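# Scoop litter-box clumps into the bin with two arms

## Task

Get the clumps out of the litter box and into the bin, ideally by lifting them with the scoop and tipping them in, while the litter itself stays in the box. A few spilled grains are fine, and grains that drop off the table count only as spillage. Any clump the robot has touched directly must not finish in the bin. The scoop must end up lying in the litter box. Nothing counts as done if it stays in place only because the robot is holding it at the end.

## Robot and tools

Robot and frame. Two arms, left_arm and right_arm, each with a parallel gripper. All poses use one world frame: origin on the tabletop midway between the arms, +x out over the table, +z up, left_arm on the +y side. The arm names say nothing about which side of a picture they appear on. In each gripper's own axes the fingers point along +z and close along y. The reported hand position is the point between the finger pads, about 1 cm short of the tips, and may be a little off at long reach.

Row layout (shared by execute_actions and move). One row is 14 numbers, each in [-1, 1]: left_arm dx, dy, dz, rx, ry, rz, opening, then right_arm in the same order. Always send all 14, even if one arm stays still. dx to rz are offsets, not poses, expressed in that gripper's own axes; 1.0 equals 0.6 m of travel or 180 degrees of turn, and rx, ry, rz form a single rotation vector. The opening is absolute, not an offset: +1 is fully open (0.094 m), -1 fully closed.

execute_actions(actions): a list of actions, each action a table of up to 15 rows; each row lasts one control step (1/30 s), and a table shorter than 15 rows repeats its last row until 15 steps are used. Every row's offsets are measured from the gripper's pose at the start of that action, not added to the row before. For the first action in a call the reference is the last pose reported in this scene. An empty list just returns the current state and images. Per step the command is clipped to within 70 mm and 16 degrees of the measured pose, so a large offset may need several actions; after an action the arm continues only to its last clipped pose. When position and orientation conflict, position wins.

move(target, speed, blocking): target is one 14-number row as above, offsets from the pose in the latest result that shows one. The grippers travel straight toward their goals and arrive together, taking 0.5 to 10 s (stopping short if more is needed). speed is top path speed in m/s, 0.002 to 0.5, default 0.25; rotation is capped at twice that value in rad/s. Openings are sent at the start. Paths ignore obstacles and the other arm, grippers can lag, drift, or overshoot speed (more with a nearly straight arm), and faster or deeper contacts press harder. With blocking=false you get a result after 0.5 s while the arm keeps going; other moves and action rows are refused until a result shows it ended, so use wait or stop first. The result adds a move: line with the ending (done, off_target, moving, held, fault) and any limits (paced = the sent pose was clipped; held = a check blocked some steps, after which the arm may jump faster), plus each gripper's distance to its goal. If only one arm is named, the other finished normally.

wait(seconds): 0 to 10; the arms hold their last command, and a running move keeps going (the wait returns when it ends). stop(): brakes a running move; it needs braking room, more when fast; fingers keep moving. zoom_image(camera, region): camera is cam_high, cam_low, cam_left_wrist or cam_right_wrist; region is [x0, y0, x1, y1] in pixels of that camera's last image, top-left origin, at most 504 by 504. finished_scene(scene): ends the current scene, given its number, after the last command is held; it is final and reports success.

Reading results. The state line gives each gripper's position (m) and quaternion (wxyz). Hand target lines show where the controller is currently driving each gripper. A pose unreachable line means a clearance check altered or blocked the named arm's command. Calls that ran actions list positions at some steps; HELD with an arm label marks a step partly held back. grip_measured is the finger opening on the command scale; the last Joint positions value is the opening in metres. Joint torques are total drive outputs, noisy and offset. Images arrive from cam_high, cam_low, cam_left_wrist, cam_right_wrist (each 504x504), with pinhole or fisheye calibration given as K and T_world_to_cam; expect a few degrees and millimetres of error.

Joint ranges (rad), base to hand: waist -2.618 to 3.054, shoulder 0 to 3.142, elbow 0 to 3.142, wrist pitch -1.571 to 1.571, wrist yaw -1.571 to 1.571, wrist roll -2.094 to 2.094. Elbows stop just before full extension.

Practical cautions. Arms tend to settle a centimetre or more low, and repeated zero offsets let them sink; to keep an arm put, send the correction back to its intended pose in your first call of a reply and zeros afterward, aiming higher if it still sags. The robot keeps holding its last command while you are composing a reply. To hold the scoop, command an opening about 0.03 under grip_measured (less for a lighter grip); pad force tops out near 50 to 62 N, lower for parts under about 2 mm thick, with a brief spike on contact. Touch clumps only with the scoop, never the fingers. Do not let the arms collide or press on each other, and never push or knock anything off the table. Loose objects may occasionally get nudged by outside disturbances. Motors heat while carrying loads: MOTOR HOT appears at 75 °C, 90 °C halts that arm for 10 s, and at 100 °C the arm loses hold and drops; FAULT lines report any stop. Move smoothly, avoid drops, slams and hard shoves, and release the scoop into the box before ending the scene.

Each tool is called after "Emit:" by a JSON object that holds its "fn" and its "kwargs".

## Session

Emit:
{"fn": "execute_actions", "kwargs": {"actions": []}}

Scene clock: 0.00 s.
left_arm: end_effector_position=(+0.4134, +0.2759, +0.4175) grip_measured=+1.000 end_effector_quat_wxyz=(+0.716, +0.038, +0.697, -0.028) | right_arm: end_effector_position=(+0.4051, -0.3991, +0.4085) grip_measured=+1.000 end_effector_quat_wxyz=(+0.708, +0.062, +0.702, -0.051)
Joint positions: left_arm=[-0.001  1.036  1.057  0.005 -0.009  0.016  0.094] | right_arm=[-0.013  1.052  1.047  0.012  0.013  0.016  0.094]
Joint velocities: left_arm=[-0.012 -0.002  0.017 -0.007 -0.051  0.007  0.   ] | right_arm=[-0.002 -0.012  0.002 -0.022 -0.037 -0.095  0.   ]
Joint torques (N m, as the arm reports them, + toward a larger angle): no reading
Motor temperatures (°C, as the motors report them): left_arm=[27 26 27 29 26 27] | right_arm=[28 25 27 29 26 25]
Hand target (left_arm): +0.412, +0.276, +0.419; +0.716, +0.038, +0.696, -0.028
Hand target (right_arm): +0.403, -0.399, +0.410; +0.707, +0.062, +0.702, -0.051
camera_calibration (this result's frames):
cam_right_wrist: T_world_to_cam=[[-0.118487, -0.972627, 0.199892, -0.420072], [-0.383632, -0.140838, -0.912683, 0.515517], [0.915853, -0.184826, -0.356443, -0.189241], [0, 0, 0, 1]] pos_world=[0.321313, -0.370946, 0.487019]

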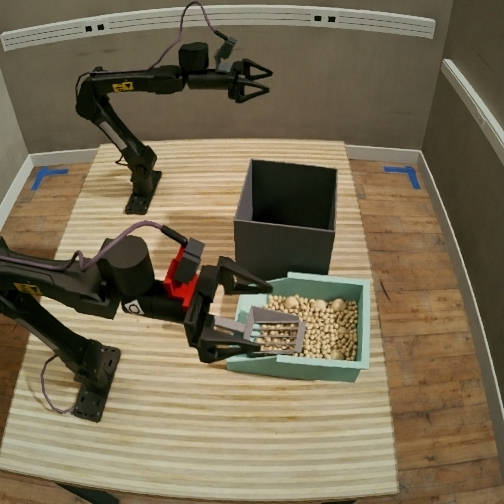

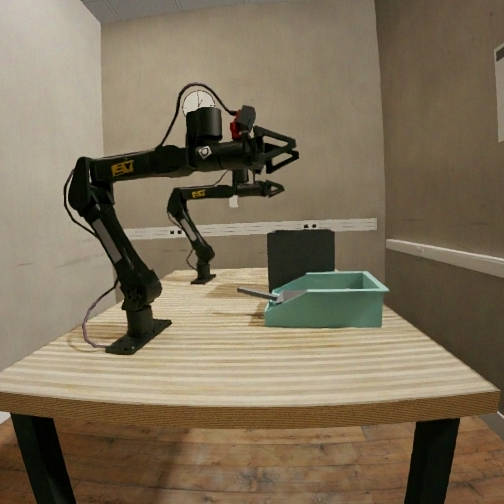

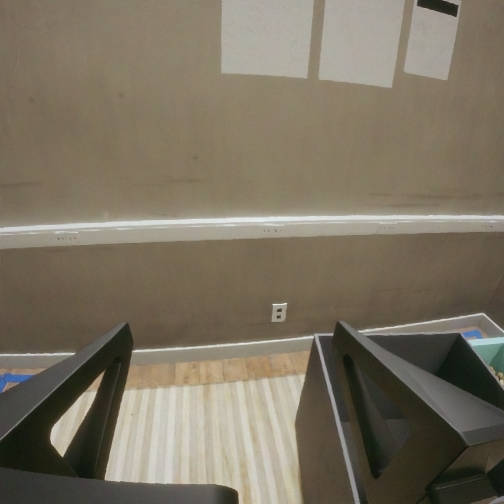

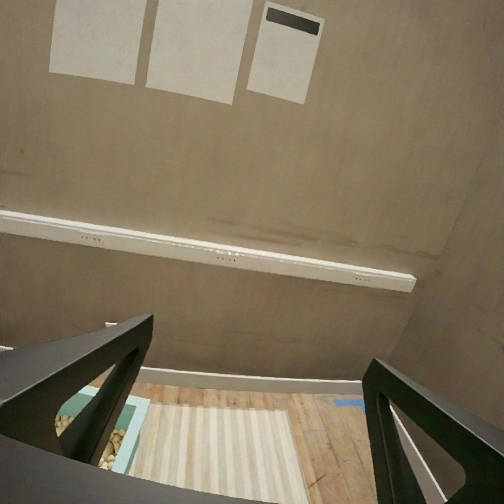

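Emit:
{"fn": "move", "kwargs": {"target": [0,0.1,-0.2,0,0,0,1,0.36,0.285,-0.275,0,0.19,0,0.6]}}

Emit:
{"fn": "zoom_image", "kwargs": {"camera": "cam_high", "region": [150,220,400,400]}}

Emit:
{"fn": "zoom_image", "kwargs": {"camera": "cam_low", "region": [180,200,400,340]}}

Scene clock: 2.53 s.
left_arm: end_effector_position=(+0.3043, +0.3472, +0.4227) grip_measured=+1.000 end_effector_quat_wxyz=(+0.722, +0.046, +0.691, -0.018) | right_arm: end_effector_position=(+0.2686, -0.2074, +0.1869) grip_measured=+0.603 end_effector_quat_wxyz=(+0.472, +0.072, +0.878, -0.033)
Joint positions: left_arm=[ 0.615  0.681  0.968 -0.235  0.605  0.014  0.094] | right_arm=[ 1.154  1.081  0.818 -0.776  0.877  0.929  0.075]
Joint velocities: left_arm=[-0.002 -0.002 -0.002 -0.037  0.007 -0.051  0.   ] | right_arm=[ 0.002 -0.002 -0.002 -0.051 -0.081  0.066 -0.   ]
Joint torques (N m, as the arm reports them, + toward a larger angle): left_arm=[ 0.61 -0.59  5.76  1.46  0.09 -0.06] | right_arm=[ 0.88 -1.1  10.09  0.87  0.59  0.1 ]
Motor temperatures (°C, as the motors report them): left_arm=[27 27 27 29 26 27] | right_arm=[28 25 27 30 26 25]
Hand target (left_arm): +0.301, +0.346, +0.415; +0.715, +0.041, +0.697, -0.025
Hand target (right_arm): +0.269, -0.204, +0.193; +0.476, +0.072, +0.876, -0.036
Off the commanded pose (left_arm): 0.009 m, 2 deg.
Off the commanded pose (right_arm): 0.010 m, 1 deg.
move: done
camera_calibration (this result's frames):
cam_left_wrist: T_world_to_cam=[[-0.126173, -0.991839, -0.0183048, 0.385218], [-0.452759, 0.0739946, -0.888557, 0.526107], [0.882661, -0.103824, -0.4584, 0.0855091], [0, 0, 0, 1]] pos_world=[0.211328, 0.352024, 0.513725]
cam_right_wrist: T_world_to_cam=[[-0.00431078, -0.988845, 0.148884, -0.230054], [-0.825822, -0.080439, -0.558165, 0.352922], [0.563915, -0.125358, -0.816263, 0.0849568], [0, 0, 0, 1]] pos_world=[0.242551, -0.188449, 0.300587]

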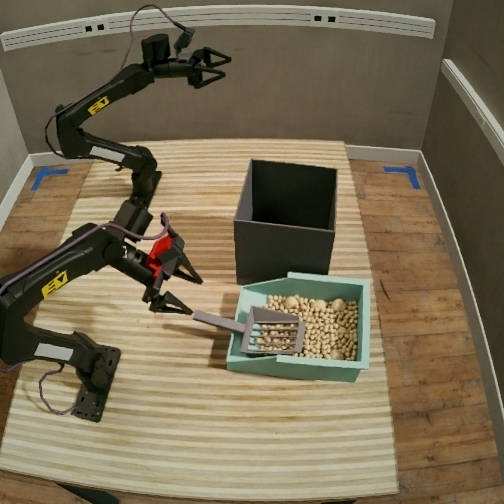

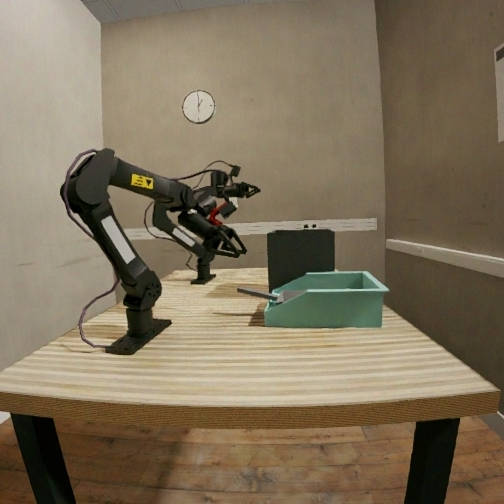

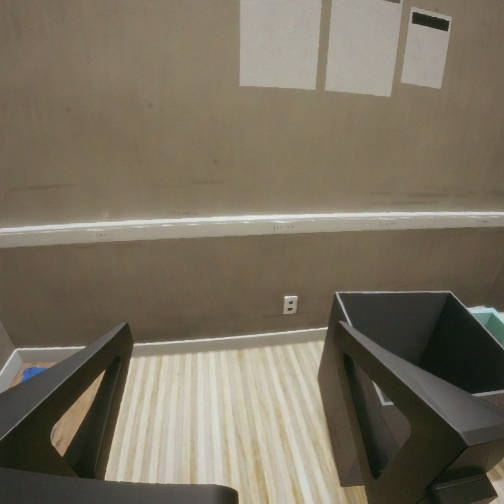

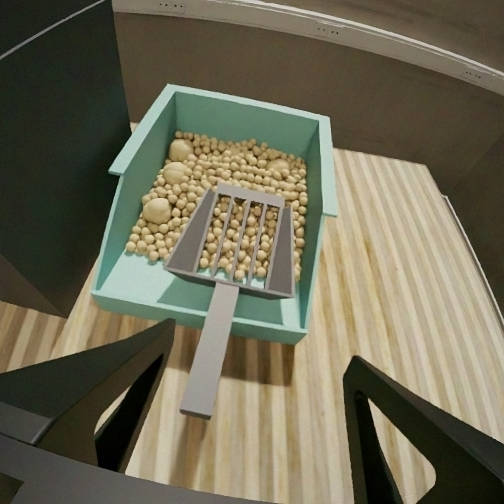

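Region (150, 220, 400, 400) of cam_high's 504x504 image, scaled by 2.016, with more detail than that image has; it fills the top 363 rows of this view, and the rest is white.

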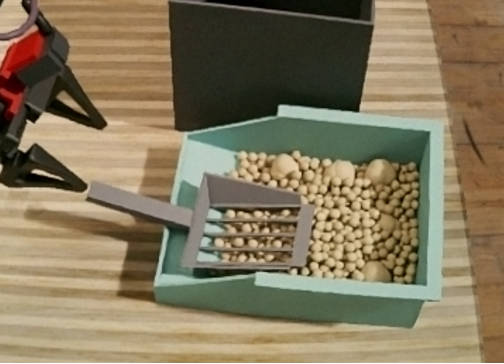

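Region (180, 200, 400, 340) of cam_low's 504x504 image, scaled by 2.291, with more detail than that image has; it fills the top 321 rows of this view, and the rest is white.

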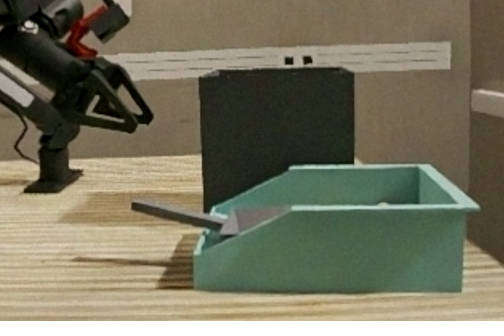

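Emit:
{"fn": "move", "kwargs": {"target": [0,0,0,0,0,0,1,0.105,0.028,0.14,-0.012,-0.07,0,0.6], "speed": 0.12}}

Emit:
{"fn": "zoom_image", "kwargs": {"camera": "cam_low", "region": [180,200,400,340]}}

Scene clock: 4.63 s.
left_arm: end_effector_position=(+0.3043, +0.3470, +0.4226) grip_measured=+1.000 end_effector_quat_wxyz=(+0.721, +0.047, +0.691, -0.018) | right_arm: end_effector_position=(+0.3049, -0.1865, +0.0977) grip_measured=+0.603 end_effector_quat_wxyz=(+0.570, +0.065, +0.819, +0.000)
Joint positions: left_arm=[ 0.615  0.681  0.968 -0.236  0.607  0.014  0.094] | right_arm=[1.112 1.355 0.355 0.35  0.954 0.635 0.075]
Joint velocities: left_arm=[-0.012 -0.022 -0.017 -0.022 -0.007 -0.022  0.   ] | right_arm=[-0.002  0.002  0.002  0.066 -0.066 -0.007 -0.   ]
Joint torques (N m, as the arm reports them, + toward a larger angle): left_arm=[-0.02  1.34  7.13  1.67  0.   -0.06] | right_arm=[-0.93 -2.23  4.29  1.46  0.47 -0.1 ]
Motor temperatures (°C, as the motors report them): left_arm=[27 27 27 30 26 27] | right_arm=[28 25 27 30 26 25]
Hand target (left_arm): +0.304, +0.347, +0.423; +0.721, +0.046, +0.691, -0.018
Hand target (right_arm): +0.304, -0.197, +0.088; +0.565, +0.060, +0.822, -0.023
Off the commanded pose (left_arm): 0.000 m, 0 deg.
Off the commanded pose (right_arm): 0.013 m, 3 deg.
move: off_target (right_arm)
camera_calibration (this result's frames):
cam_left_wrist: T_world_to_cam=[[-0.127313, -0.991697, -0.0181228, 0.385236], [-0.452995, 0.0743902, -0.888404, 0.525906], [0.882376, -0.104896, -0.458704, 0.0860477], [0, 0, 0, 1]] pos_world=[0.211352, 0.351941, 0.513669]
cam_right_wrist: T_world_to_cam=[[0.00674515, -0.99343, 0.114242, -0.196801], [-0.671468, -0.0891572, -0.73565, 0.303476], [0.741002, -0.0717479, -0.667658, -0.0641577], [0, 0, 0, 1]] pos_world=[0.252643, -0.173054, 0.2029]

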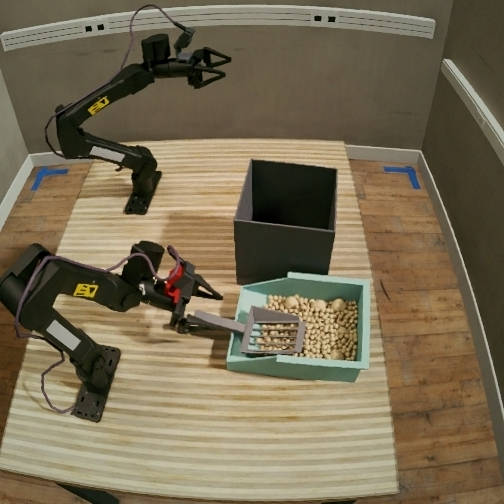

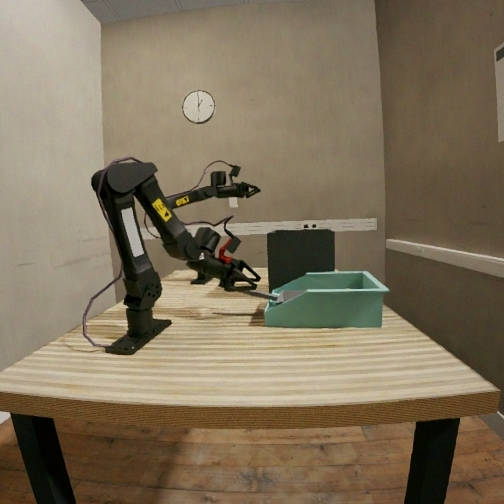

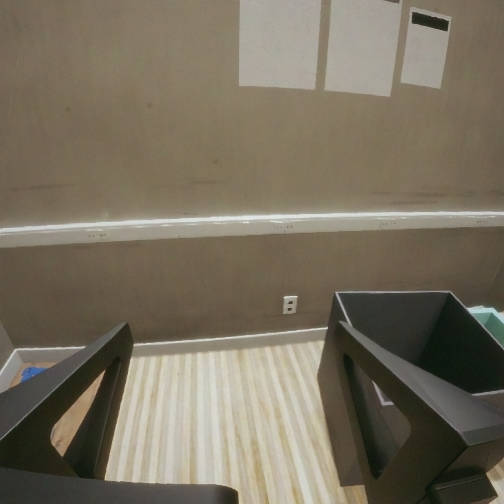

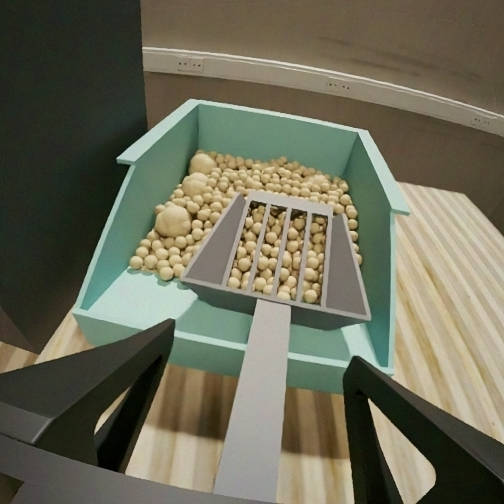

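Region (180, 200, 400, 340) of cam_low's 504x504 image, scaled by 2.291, with more detail than that image has; it fills the top 321 rows of this view, and the rest is white.

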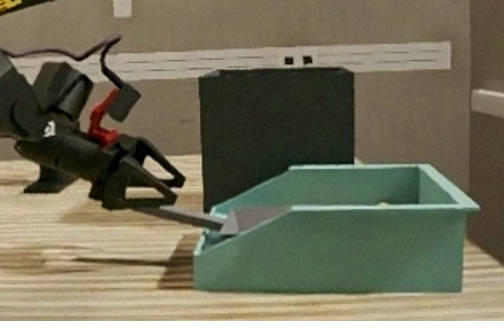

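Emit:
{"fn": "move", "kwargs": {"target": [0,0,0,0,0,0,1,0.05,-0.025,0,0.015,-0.01,-0.04,0.4], "speed": 0.06}}

Emit:
{"fn": "zoom_image", "kwargs": {"camera": "cam_low", "region": [180,200,400,340]}}

Scene clock: 6.30 s.
left_arm: end_effector_position=(+0.3043, +0.3470, +0.4226) grip_measured=+1.000 end_effector_quat_wxyz=(+0.721, +0.047, +0.691, -0.018) | right_arm: end_effector_position=(+0.2979, -0.1946, +0.0765) grip_measured=+0.403 end_effector_quat_wxyz=(+0.583, +0.040, +0.811, -0.040)
Joint positions: left_arm=[ 0.615  0.681  0.968 -0.236  0.607  0.014  0.094] | right_arm=[1.144 1.473 0.284 0.524 1.03  0.572 0.066]
Joint velocities: left_arm=[-0.007 -0.002 -0.002  0.007  0.037  0.007  0.   ] | right_arm=[-0.002  0.002 -0.002  0.066  0.007 -0.022 -0.001]
Joint torques (N m, as the arm reports them, + toward a larger angle): left_arm=[-0.01  1.43  7.01  1.65  0.   -0.02] | right_arm=[ 0.92 -2.56  3.39  1.39  0.48 -0.1 ]
Motor temperatures (°C, as the motors report them): left_arm=[27 27 27 30 26 27] | right_arm=[28 25 27 30 26 25]
Hand target (left_arm): +0.304, +0.347, +0.423; +0.721, +0.047, +0.691, -0.018
Hand target (right_arm): +0.293, -0.199, +0.069; +0.581, +0.026, +0.812, -0.055
Off the commanded pose (left_arm): 0.000 m, 0 deg.
Off the commanded pose (right_arm): 0.010 m, 2 deg.
move: done
camera_calibration (this result's frames):
cam_left_wrist: T_world_to_cam=[[-0.127313, -0.991697, -0.0181228, 0.385236], [-0.452995, 0.0743902, -0.888404, 0.525906], [0.882376, -0.104896, -0.458704, 0.0860477], [0, 0, 0, 1]] pos_world=[0.211352, 0.351941, 0.513669]
cam_right_wrist: T_world_to_cam=[[-0.00337476, -0.97779, 0.209561, -0.203535], [-0.653821, -0.156407, -0.740307, 0.264393], [0.756642, -0.139514, -0.638772, -0.0937695], [0, 0, 0, 1]] pos_world=[0.243129, -0.170743, 0.178488]

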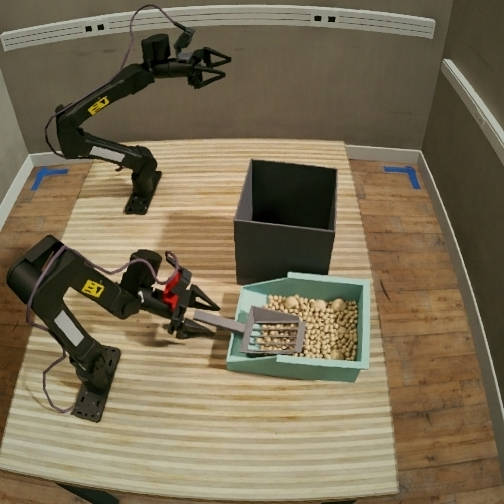

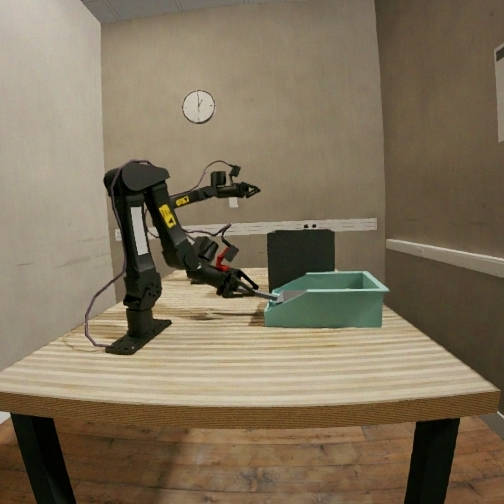

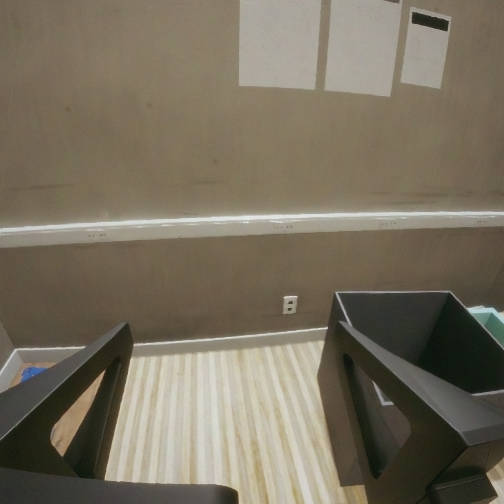

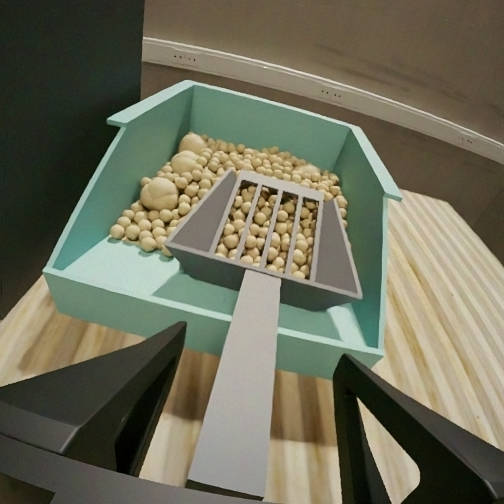

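Region (180, 200, 400, 340) of cam_low's 504x504 image, scaled by 2.291, with more detail than that image has; it fills the top 321 rows of this view, and the rest is white.

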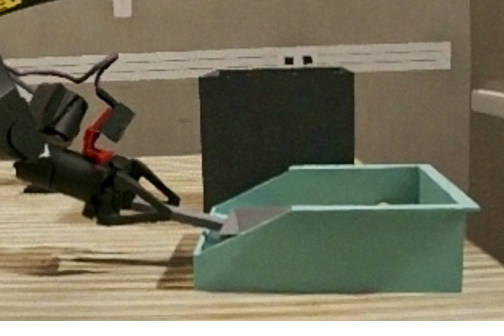

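Emit:
{"fn": "move", "kwargs": {"target": [0,0,0,0,0,0,1,0.02,0,0.005,0,0,0,0], "speed": 0.05}}

Emit:
{"fn": "move", "kwargs": {"target": [0,0,0,0,0,0,1,0,0,0,0,0,0,-0.6]}}

Emit:
{"fn": "move", "kwargs": {"target": [0,0,0,0,0,0,1,-0.23,0.09,-0.11,0,0.235,0,-0.6], "speed": 0.2}}

Emit:
{"fn": "zoom_image", "kwargs": {"camera": "cam_high", "region": [150,220,400,400]}}

Emit:
{"fn": "zoom_image", "kwargs": {"camera": "cam_low", "region": [180,200,400,340]}}

Scene clock: 7.33 s.
left_arm: end_effector_position=(+0.3043, +0.3470, +0.4226) grip_measured=+1.000 end_effector_quat_wxyz=(+0.721, +0.047, +0.691, -0.018) | right_arm: end_effector_position=(+0.3008, -0.1902, +0.0733) grip_measured=+0.003 end_effector_quat_wxyz=(+0.588, +0.046, +0.807, -0.032)
Joint positions: left_arm=[ 0.615  0.681  0.968 -0.236  0.607  0.014  0.094] | right_arm=[1.144 1.527 0.284 0.605 1.032 0.569 0.047]
Joint velocities: left_arm=[ 0.007 -0.002  0.002  0.037  0.051 -0.007  0.   ] | right_arm=[ 0.007 -0.002 -0.017  0.022  0.007  0.007 -0.   ]
Joint torques (N m, as the arm reports them, + toward a larger angle): left_arm=[-0.09  1.44  7.01  1.68 -0.02 -0.05] | right_arm=[ 0.17 -2.89  3.09  1.41  0.36  0.04]
Motor temperatures (°C, as the motors report them): left_arm=[27 27 28 30 26 27] | right_arm=[28 25 27 30 26 25]
Hand target (left_arm): +0.304, +0.347, +0.423; +0.721, +0.047, +0.691, -0.018
Hand target (right_arm): +0.297, -0.195, +0.065; +0.583, +0.040, +0.811, -0.040
Off the commanded pose (left_arm): 0.000 m, 0 deg.
Off the commanded pose (right_arm): 0.011 m, 1 deg.
move: off_target (right_arm)
camera_calibration (this result's frames):
cam_left_wrist: T_world_to_cam=[[-0.127313, -0.991697, -0.0181228, 0.385236], [-0.452995, 0.0743902, -0.888404, 0.525906], [0.882376, -0.104896, -0.458704, 0.0860477], [0, 0, 0, 1]] pos_world=[0.211352, 0.351941, 0.513669]
cam_right_wrist: T_world_to_cam=[[-0.00740184, -0.981604, 0.190784, -0.196765], [-0.643012, -0.141442, -0.752682, 0.265182], [0.76582, -0.128248, -0.630136, -0.0986675], [0, 0, 0, 1]] pos_world=[0.244621, -0.168291, 0.174963]

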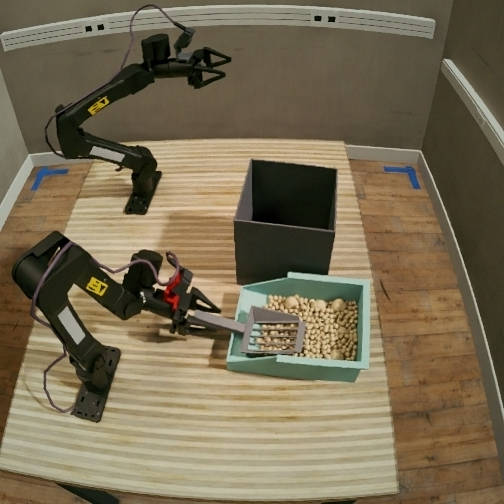

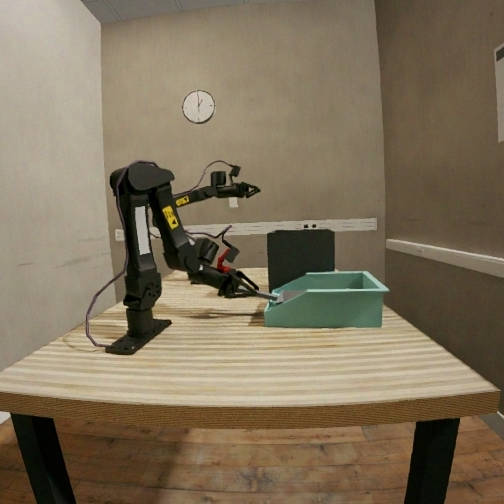

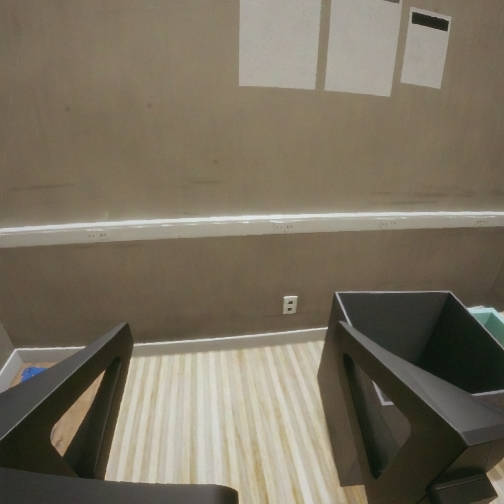

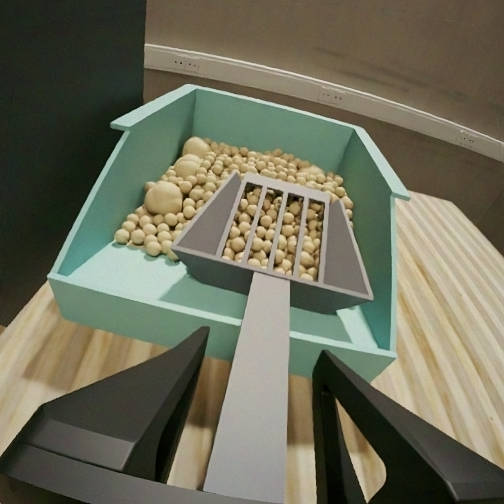

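Scene clock: 7.83 s.
left_arm: end_effector_position=(+0.3043, +0.3470, +0.4226) grip_measured=+1.000 end_effector_quat_wxyz=(+0.721, +0.047, +0.691, -0.018) | right_arm: end_effector_position=(+0.3010, -0.1900, +0.0736) grip_measured=-0.557 end_effector_quat_wxyz=(+0.589, +0.047, +0.806, -0.031)
Joint positions: left_arm=[ 0.615  0.681  0.968 -0.236  0.607  0.014  0.094] | right_arm=[1.144 1.527 0.284 0.607 1.032 0.569 0.021]
Joint velocities: left_arm=[-0.007 -0.002  0.007  0.066 -0.007 -0.037  0.   ] | right_arm=[ 0.012 -0.007 -0.002 -0.022  0.007  0.007 -0.   ]
Joint torques (N m, as the arm reports them, + toward a larger angle): left_arm=[0.1  1.3  7.03 1.68 0.02 0.02] | right_arm=[-0.01 -4.13  5.13  1.42  0.35  0.  ]
Motor temperatures (°C, as the motors report them): left_arm=[27 27 28 31 26 27] | right_arm=[28 25 28 30 26 25]
Hand target (left_arm): +0.304, +0.347, +0.423; +0.721, +0.047, +0.691, -0.018
Hand target (right_arm): +0.301, -0.190, +0.073; +0.588, +0.046, +0.807, -0.032
Off the commanded pose (left_arm): 0.000 m, 0 deg.
Off the commanded pose (right_arm): 0.000 m, 0 deg.
move: done
camera_calibration (this result's frames):
cam_left_wrist: T_world_to_cam=[[-0.127313, -0.991697, -0.0181228, 0.385236], [-0.452995, 0.0743902, -0.888404, 0.525906], [0.882376, -0.104896, -0.458704, 0.0860477], [0, 0, 0, 1]] pos_world=[0.211352, 0.351941, 0.513669]
cam_right_wrist: T_world_to_cam=[[-0.00729494, -0.981997, 0.188754, -0.196531], [-0.642198, -0.140088, -0.753629, 0.265569], [0.766504, -0.126715, -0.629615, -0.0985095], [0, 0, 0, 1]] pos_world=[0.244622, -0.168272, 0.175214]

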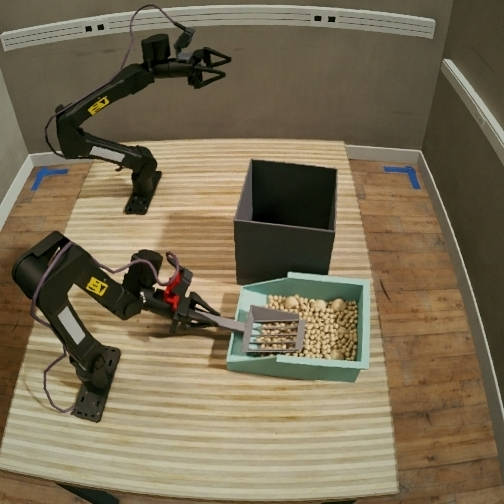

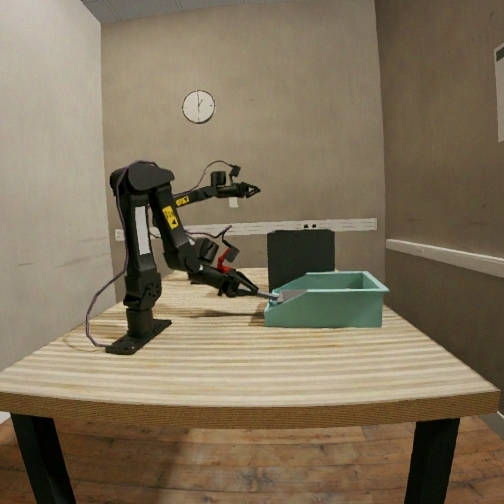

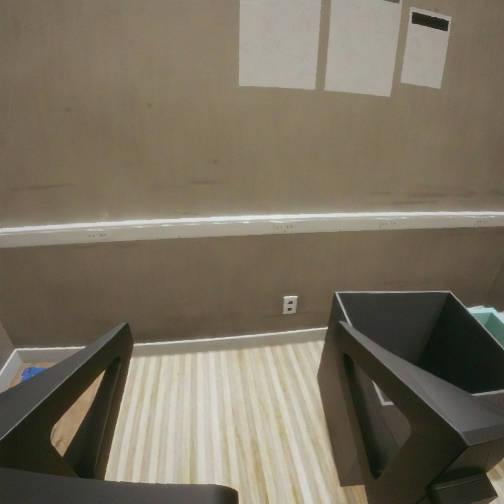

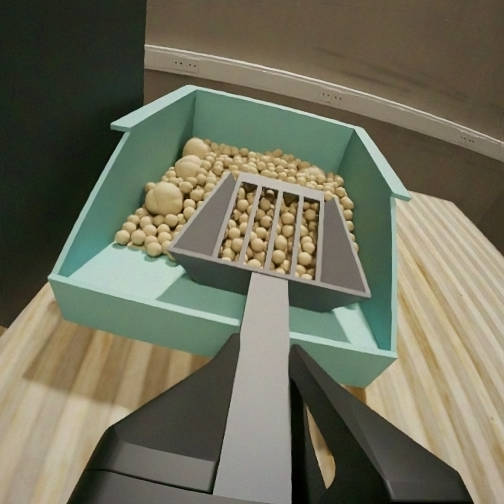

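Scene clock: 10.37 s.
left_arm: end_effector_position=(+0.3043, +0.3470, +0.4226) grip_measured=+1.000 end_effector_quat_wxyz=(+0.721, +0.047, +0.691, -0.018) | right_arm: end_effector_position=(+0.2835, -0.1294, +0.2180) grip_measured=-0.557 end_effector_quat_wxyz=(+0.255, +0.042, +0.966, -0.017)
Joint positions: left_arm=[ 0.615  0.681  0.968 -0.236  0.607  0.014  0.094] | right_arm=[ 1.049  1.549  1.54  -1.276  0.436  0.938  0.021]
Joint velocities: left_arm=[-0.002 -0.017  0.002  0.037  0.007 -0.051  0.   ] | right_arm=[-0.012 -0.007 -0.002 -0.007  0.007 -0.037  0.001]
Joint torques (N m, as the arm reports them, + toward a larger angle): left_arm=[-0.01  1.34  7.11  1.67  0.02 -0.02] | right_arm=[-1.05 -4.95  9.97  0.62  0.29  0.09]
Motor temperatures (°C, as the motors report them): left_arm=[27 26 28 31 26 27] | right_arm=[28 25 28 31 26 25]
Hand target (left_arm): +0.304, +0.347, +0.423; +0.721, +0.047, +0.691, -0.018
Hand target (right_arm): +0.289, -0.131, +0.224; +0.260, +0.054, +0.964, -0.017
Off the commanded pose (left_arm): 0.000 m, 0 deg.
Off the commanded pose (right_arm): 0.009 m, 2 deg.
move: done
camera_calibration (this result's frames):
cam_left_wrist: T_world_to_cam=[[-0.127313, -0.991697, -0.0181228, 0.385236], [-0.452995, 0.0743902, -0.888404, 0.525906], [0.882376, -0.104896, -0.458704, 0.0860477], [0, 0, 0, 1]] pos_world=[0.211352, 0.351941, 0.513669]
cam_right_wrist: T_world_to_cam=[[0.118593, -0.989413, 0.0836519, -0.178159], [-0.983246, -0.128762, -0.129023, 0.333624], [0.138428, -0.0669492, -0.988107, 0.277398], [0, 0, 0, 1]] pos_world=[0.310763, -0.114743, 0.332047]

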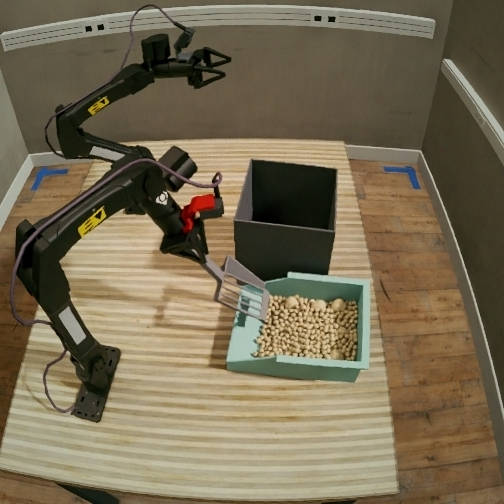

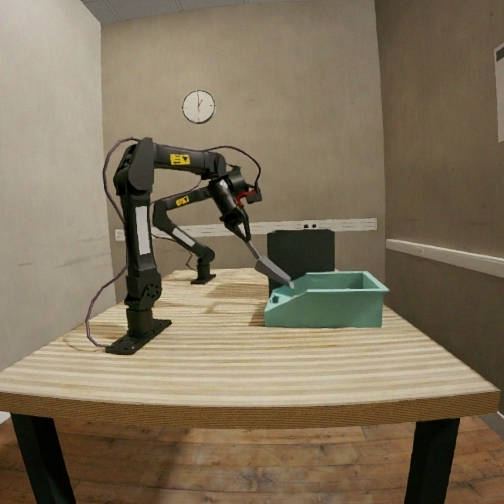

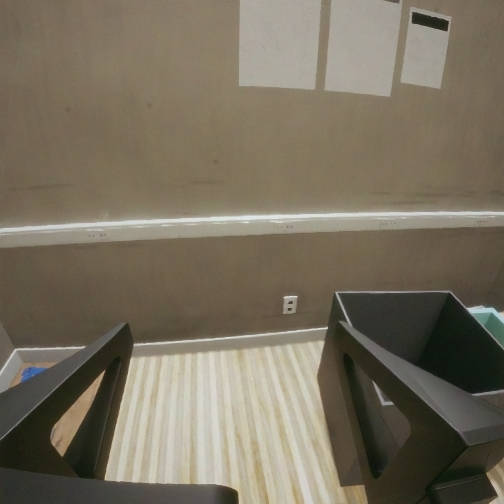

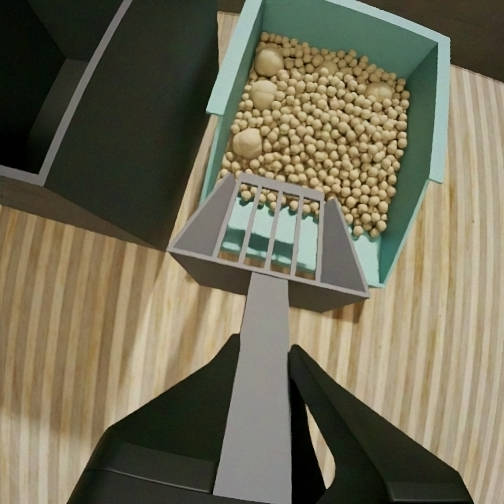

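Region (150, 220, 400, 400) of cam_high's 504x504 image, scaled by 2.016, with more detail than that image has; it fills the top 363 rows of this view, and the rest is white.

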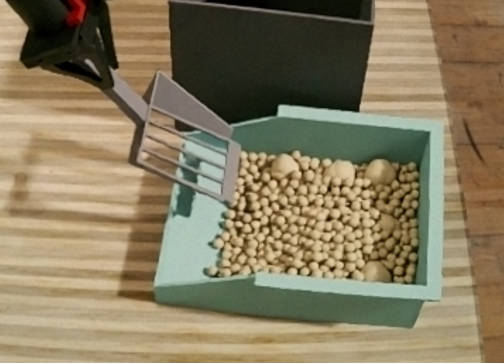

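Region (180, 200, 400, 340) of cam_low's 504x504 image, scaled by 2.291, with more detail than that image has; it fills the top 321 rows of this view, and the rest is white.

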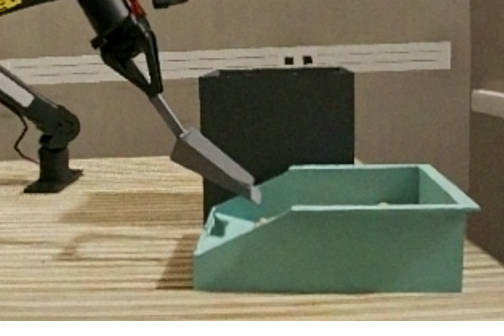

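Down ~.05, forward .015.

Emit:
{"fn": "move", "kwargs": {"target": [0,0,0,0,0,0,1,0.015,-0.012,0.085,0,0.02,0.008,-0.6], "speed": 0.08}}

Emit:
{"fn": "zoom_image", "kwargs": {"camera": "cam_high", "region": [150,220,400,400]}}

Scene clock: 11.60 s.
left_arm: end_effector_position=(+0.3043, +0.3470, +0.4226) grip_measured=+1.000 end_effector_quat_wxyz=(+0.721, +0.047, +0.691, -0.018) | right_arm: end_effector_position=(+0.2983, -0.1351, +0.1787) grip_measured=-0.557 end_effector_quat_wxyz=(+0.232, +0.057, +0.971, -0.004)
Joint positions: left_arm=[ 0.615  0.681  0.968 -0.236  0.607  0.014  0.094] | right_arm=[ 0.967  1.549  1.397 -1.117  0.363  0.894  0.021]
Joint velocities: left_arm=[-0.007  0.002 -0.027  0.007  0.007  0.022  0.   ] | right_arm=[ 0.002  0.012 -0.002  0.095 -0.081 -0.051 -0.001]
Joint torques (N m, as the arm reports them, + toward a larger angle): left_arm=[ 0.06  1.52  6.96  1.66 -0.01 -0.02] | right_arm=[-0.88 -5.25  5.35  0.86  0.23 -0.14]
Motor temperatures (°C, as the motors report them): left_arm=[27 26 28 31 26 27] | right_arm=[28 25 28 31 26 25]
Hand target (left_arm): +0.304, +0.347, +0.423; +0.721, +0.047, +0.691, -0.018
Hand target (right_arm): +0.299, -0.139, +0.169; +0.224, +0.055, +0.973, -0.013
Off the commanded pose (left_arm): 0.000 m, 0 deg.
Off the commanded pose (right_arm): 0.010 m, 1 deg.
move: done
camera_calibration (this result's frames):
cam_left_wrist: T_world_to_cam=[[-0.127313, -0.991697, -0.0181228, 0.385236], [-0.452995, 0.0743902, -0.888404, 0.525906], [0.882376, -0.104896, -0.458704, 0.0860477], [0, 0, 0, 1]] pos_world=[0.211352, 0.351941, 0.513669]
cam_right_wrist: T_world_to_cam=[[0.0993678, -0.994122, 0.0429715, -0.169948], [-0.990738, -0.102861, -0.0886495, 0.340932], [0.0925485, -0.0337646, -0.995136, 0.255607], [0, 0, 0, 1]] pos_world=[0.331006, -0.125249, 0.29189]

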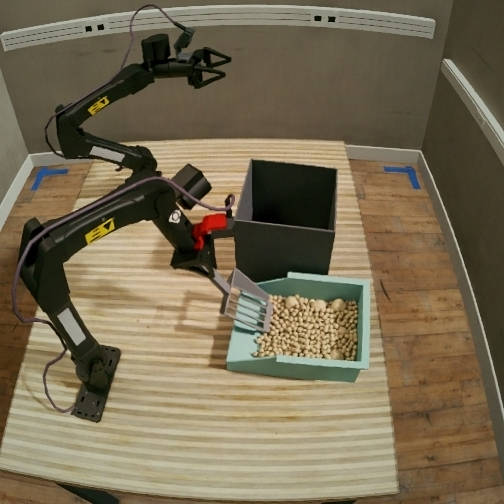

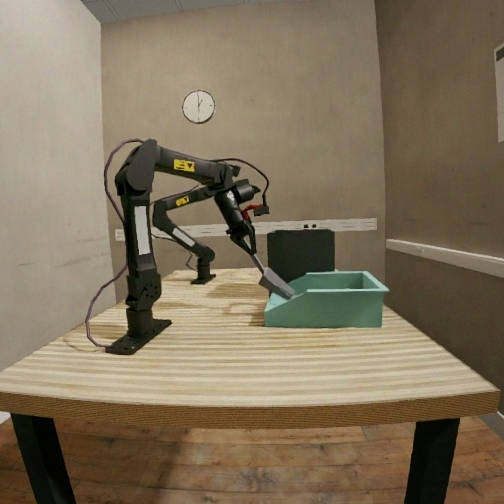

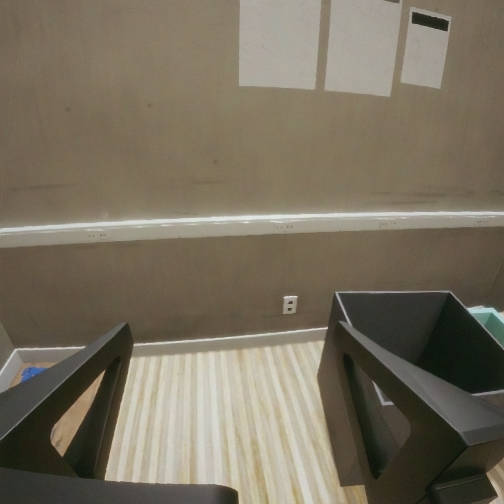

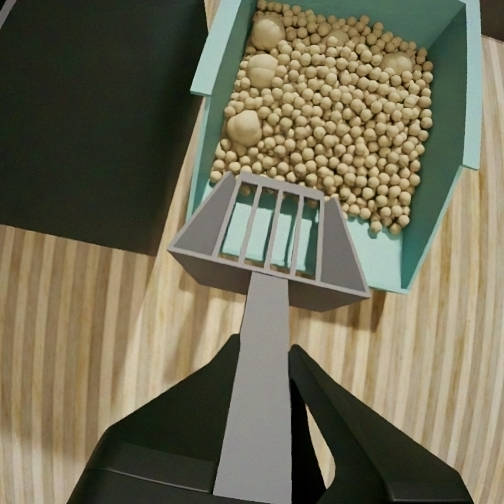

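Region (150, 220, 400, 400) of cam_high's 504x504 image, scaled by 2.016, with more detail than that image has; it fills the top 363 rows of this view, and the rest is white.

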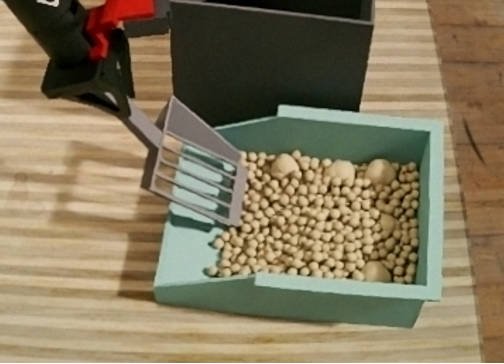

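Emit:
{"fn": "move", "kwargs": {"target": [0,0,0,0,0,0,1,-0.005,0.015,0.05,0,0,-0.02,-0.6], "speed": 0.06}}

Scene clock: 12.70 s.
left_arm: end_effector_position=(+0.3043, +0.3470, +0.4226) grip_measured=+1.000 end_effector_quat_wxyz=(+0.721, +0.047, +0.691, -0.018) | right_arm: end_effector_position=(+0.3146, -0.1261, +0.1716) grip_measured=-0.557 end_effector_quat_wxyz=(+0.250, +0.033, +0.968, +0.000)
Joint positions: left_arm=[ 0.615  0.681  0.968 -0.236  0.607  0.014  0.094] | right_arm=[ 0.955  1.577  1.38  -1.026  0.374  0.823  0.021]
Joint velocities: left_arm=[ 0.007 -0.002 -0.002  0.022 -0.007 -0.066  0.   ] | right_arm=[-0.007  0.002 -0.002  0.037 -0.037 -0.037  0.001]
Joint torques (N m, as the arm reports them, + toward a larger angle): left_arm=[ 0.07  1.34  7.23  1.67 -0.01 -0.03] | right_arm=[-0.9  -4.28  4.75  0.94 -0.02 -0.12]
Motor temperatures (°C, as the motors report them): left_arm=[27 26 28 31 26 27] | right_arm=[28 25 28 31 26 25]
Hand target (left_arm): +0.304, +0.347, +0.423; +0.721, +0.047, +0.691, -0.018
Hand target (right_arm): +0.314, -0.128, +0.154; +0.231, +0.026, +0.972, -0.011
Off the commanded pose (left_arm): 0.000 m, 0 deg.
Off the commanded pose (right_arm): 0.018 m, 3 deg.
move: off_target (right_arm)
camera_calibration (this result's frames):
cam_left_wrist: T_world_to_cam=[[-0.127313, -0.991697, -0.0181228, 0.385236], [-0.452995, 0.0743902, -0.888404, 0.525906], [0.882376, -0.104896, -0.458704, 0.0860477], [0, 0, 0, 1]] pos_world=[0.211352, 0.351941, 0.513669]
cam_right_wrist: T_world_to_cam=[[0.144516, -0.988058, 0.0534532, -0.177548], [-0.980744, -0.150199, -0.124826, 0.354483], [0.131364, -0.0343847, -0.990738, 0.234305], [0, 0, 0, 1]] pos_world=[0.342536, -0.114129, 0.285874]

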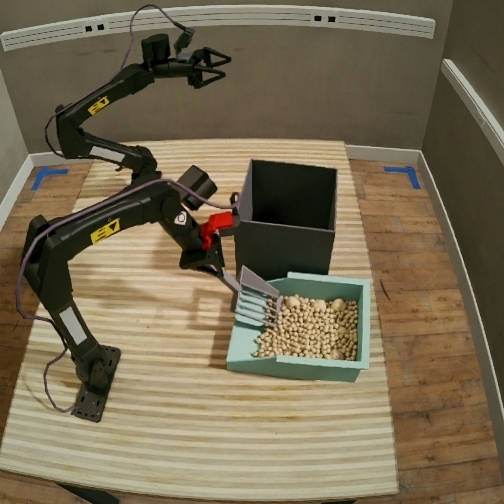

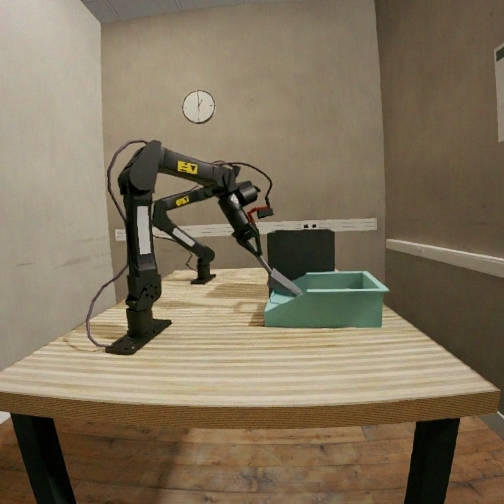

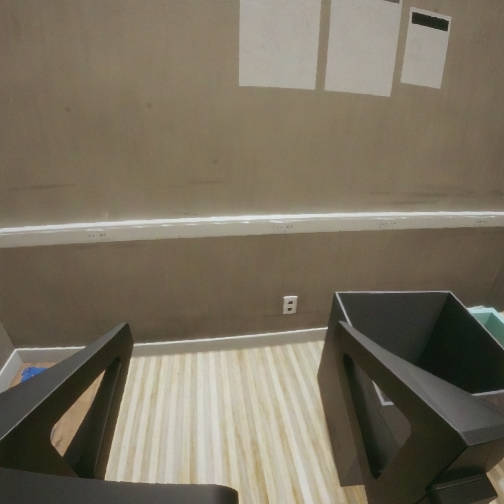

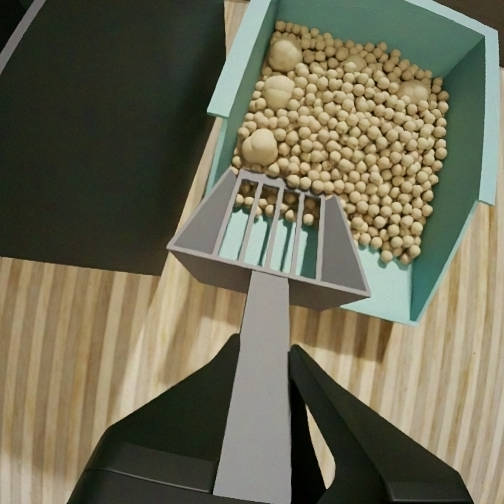

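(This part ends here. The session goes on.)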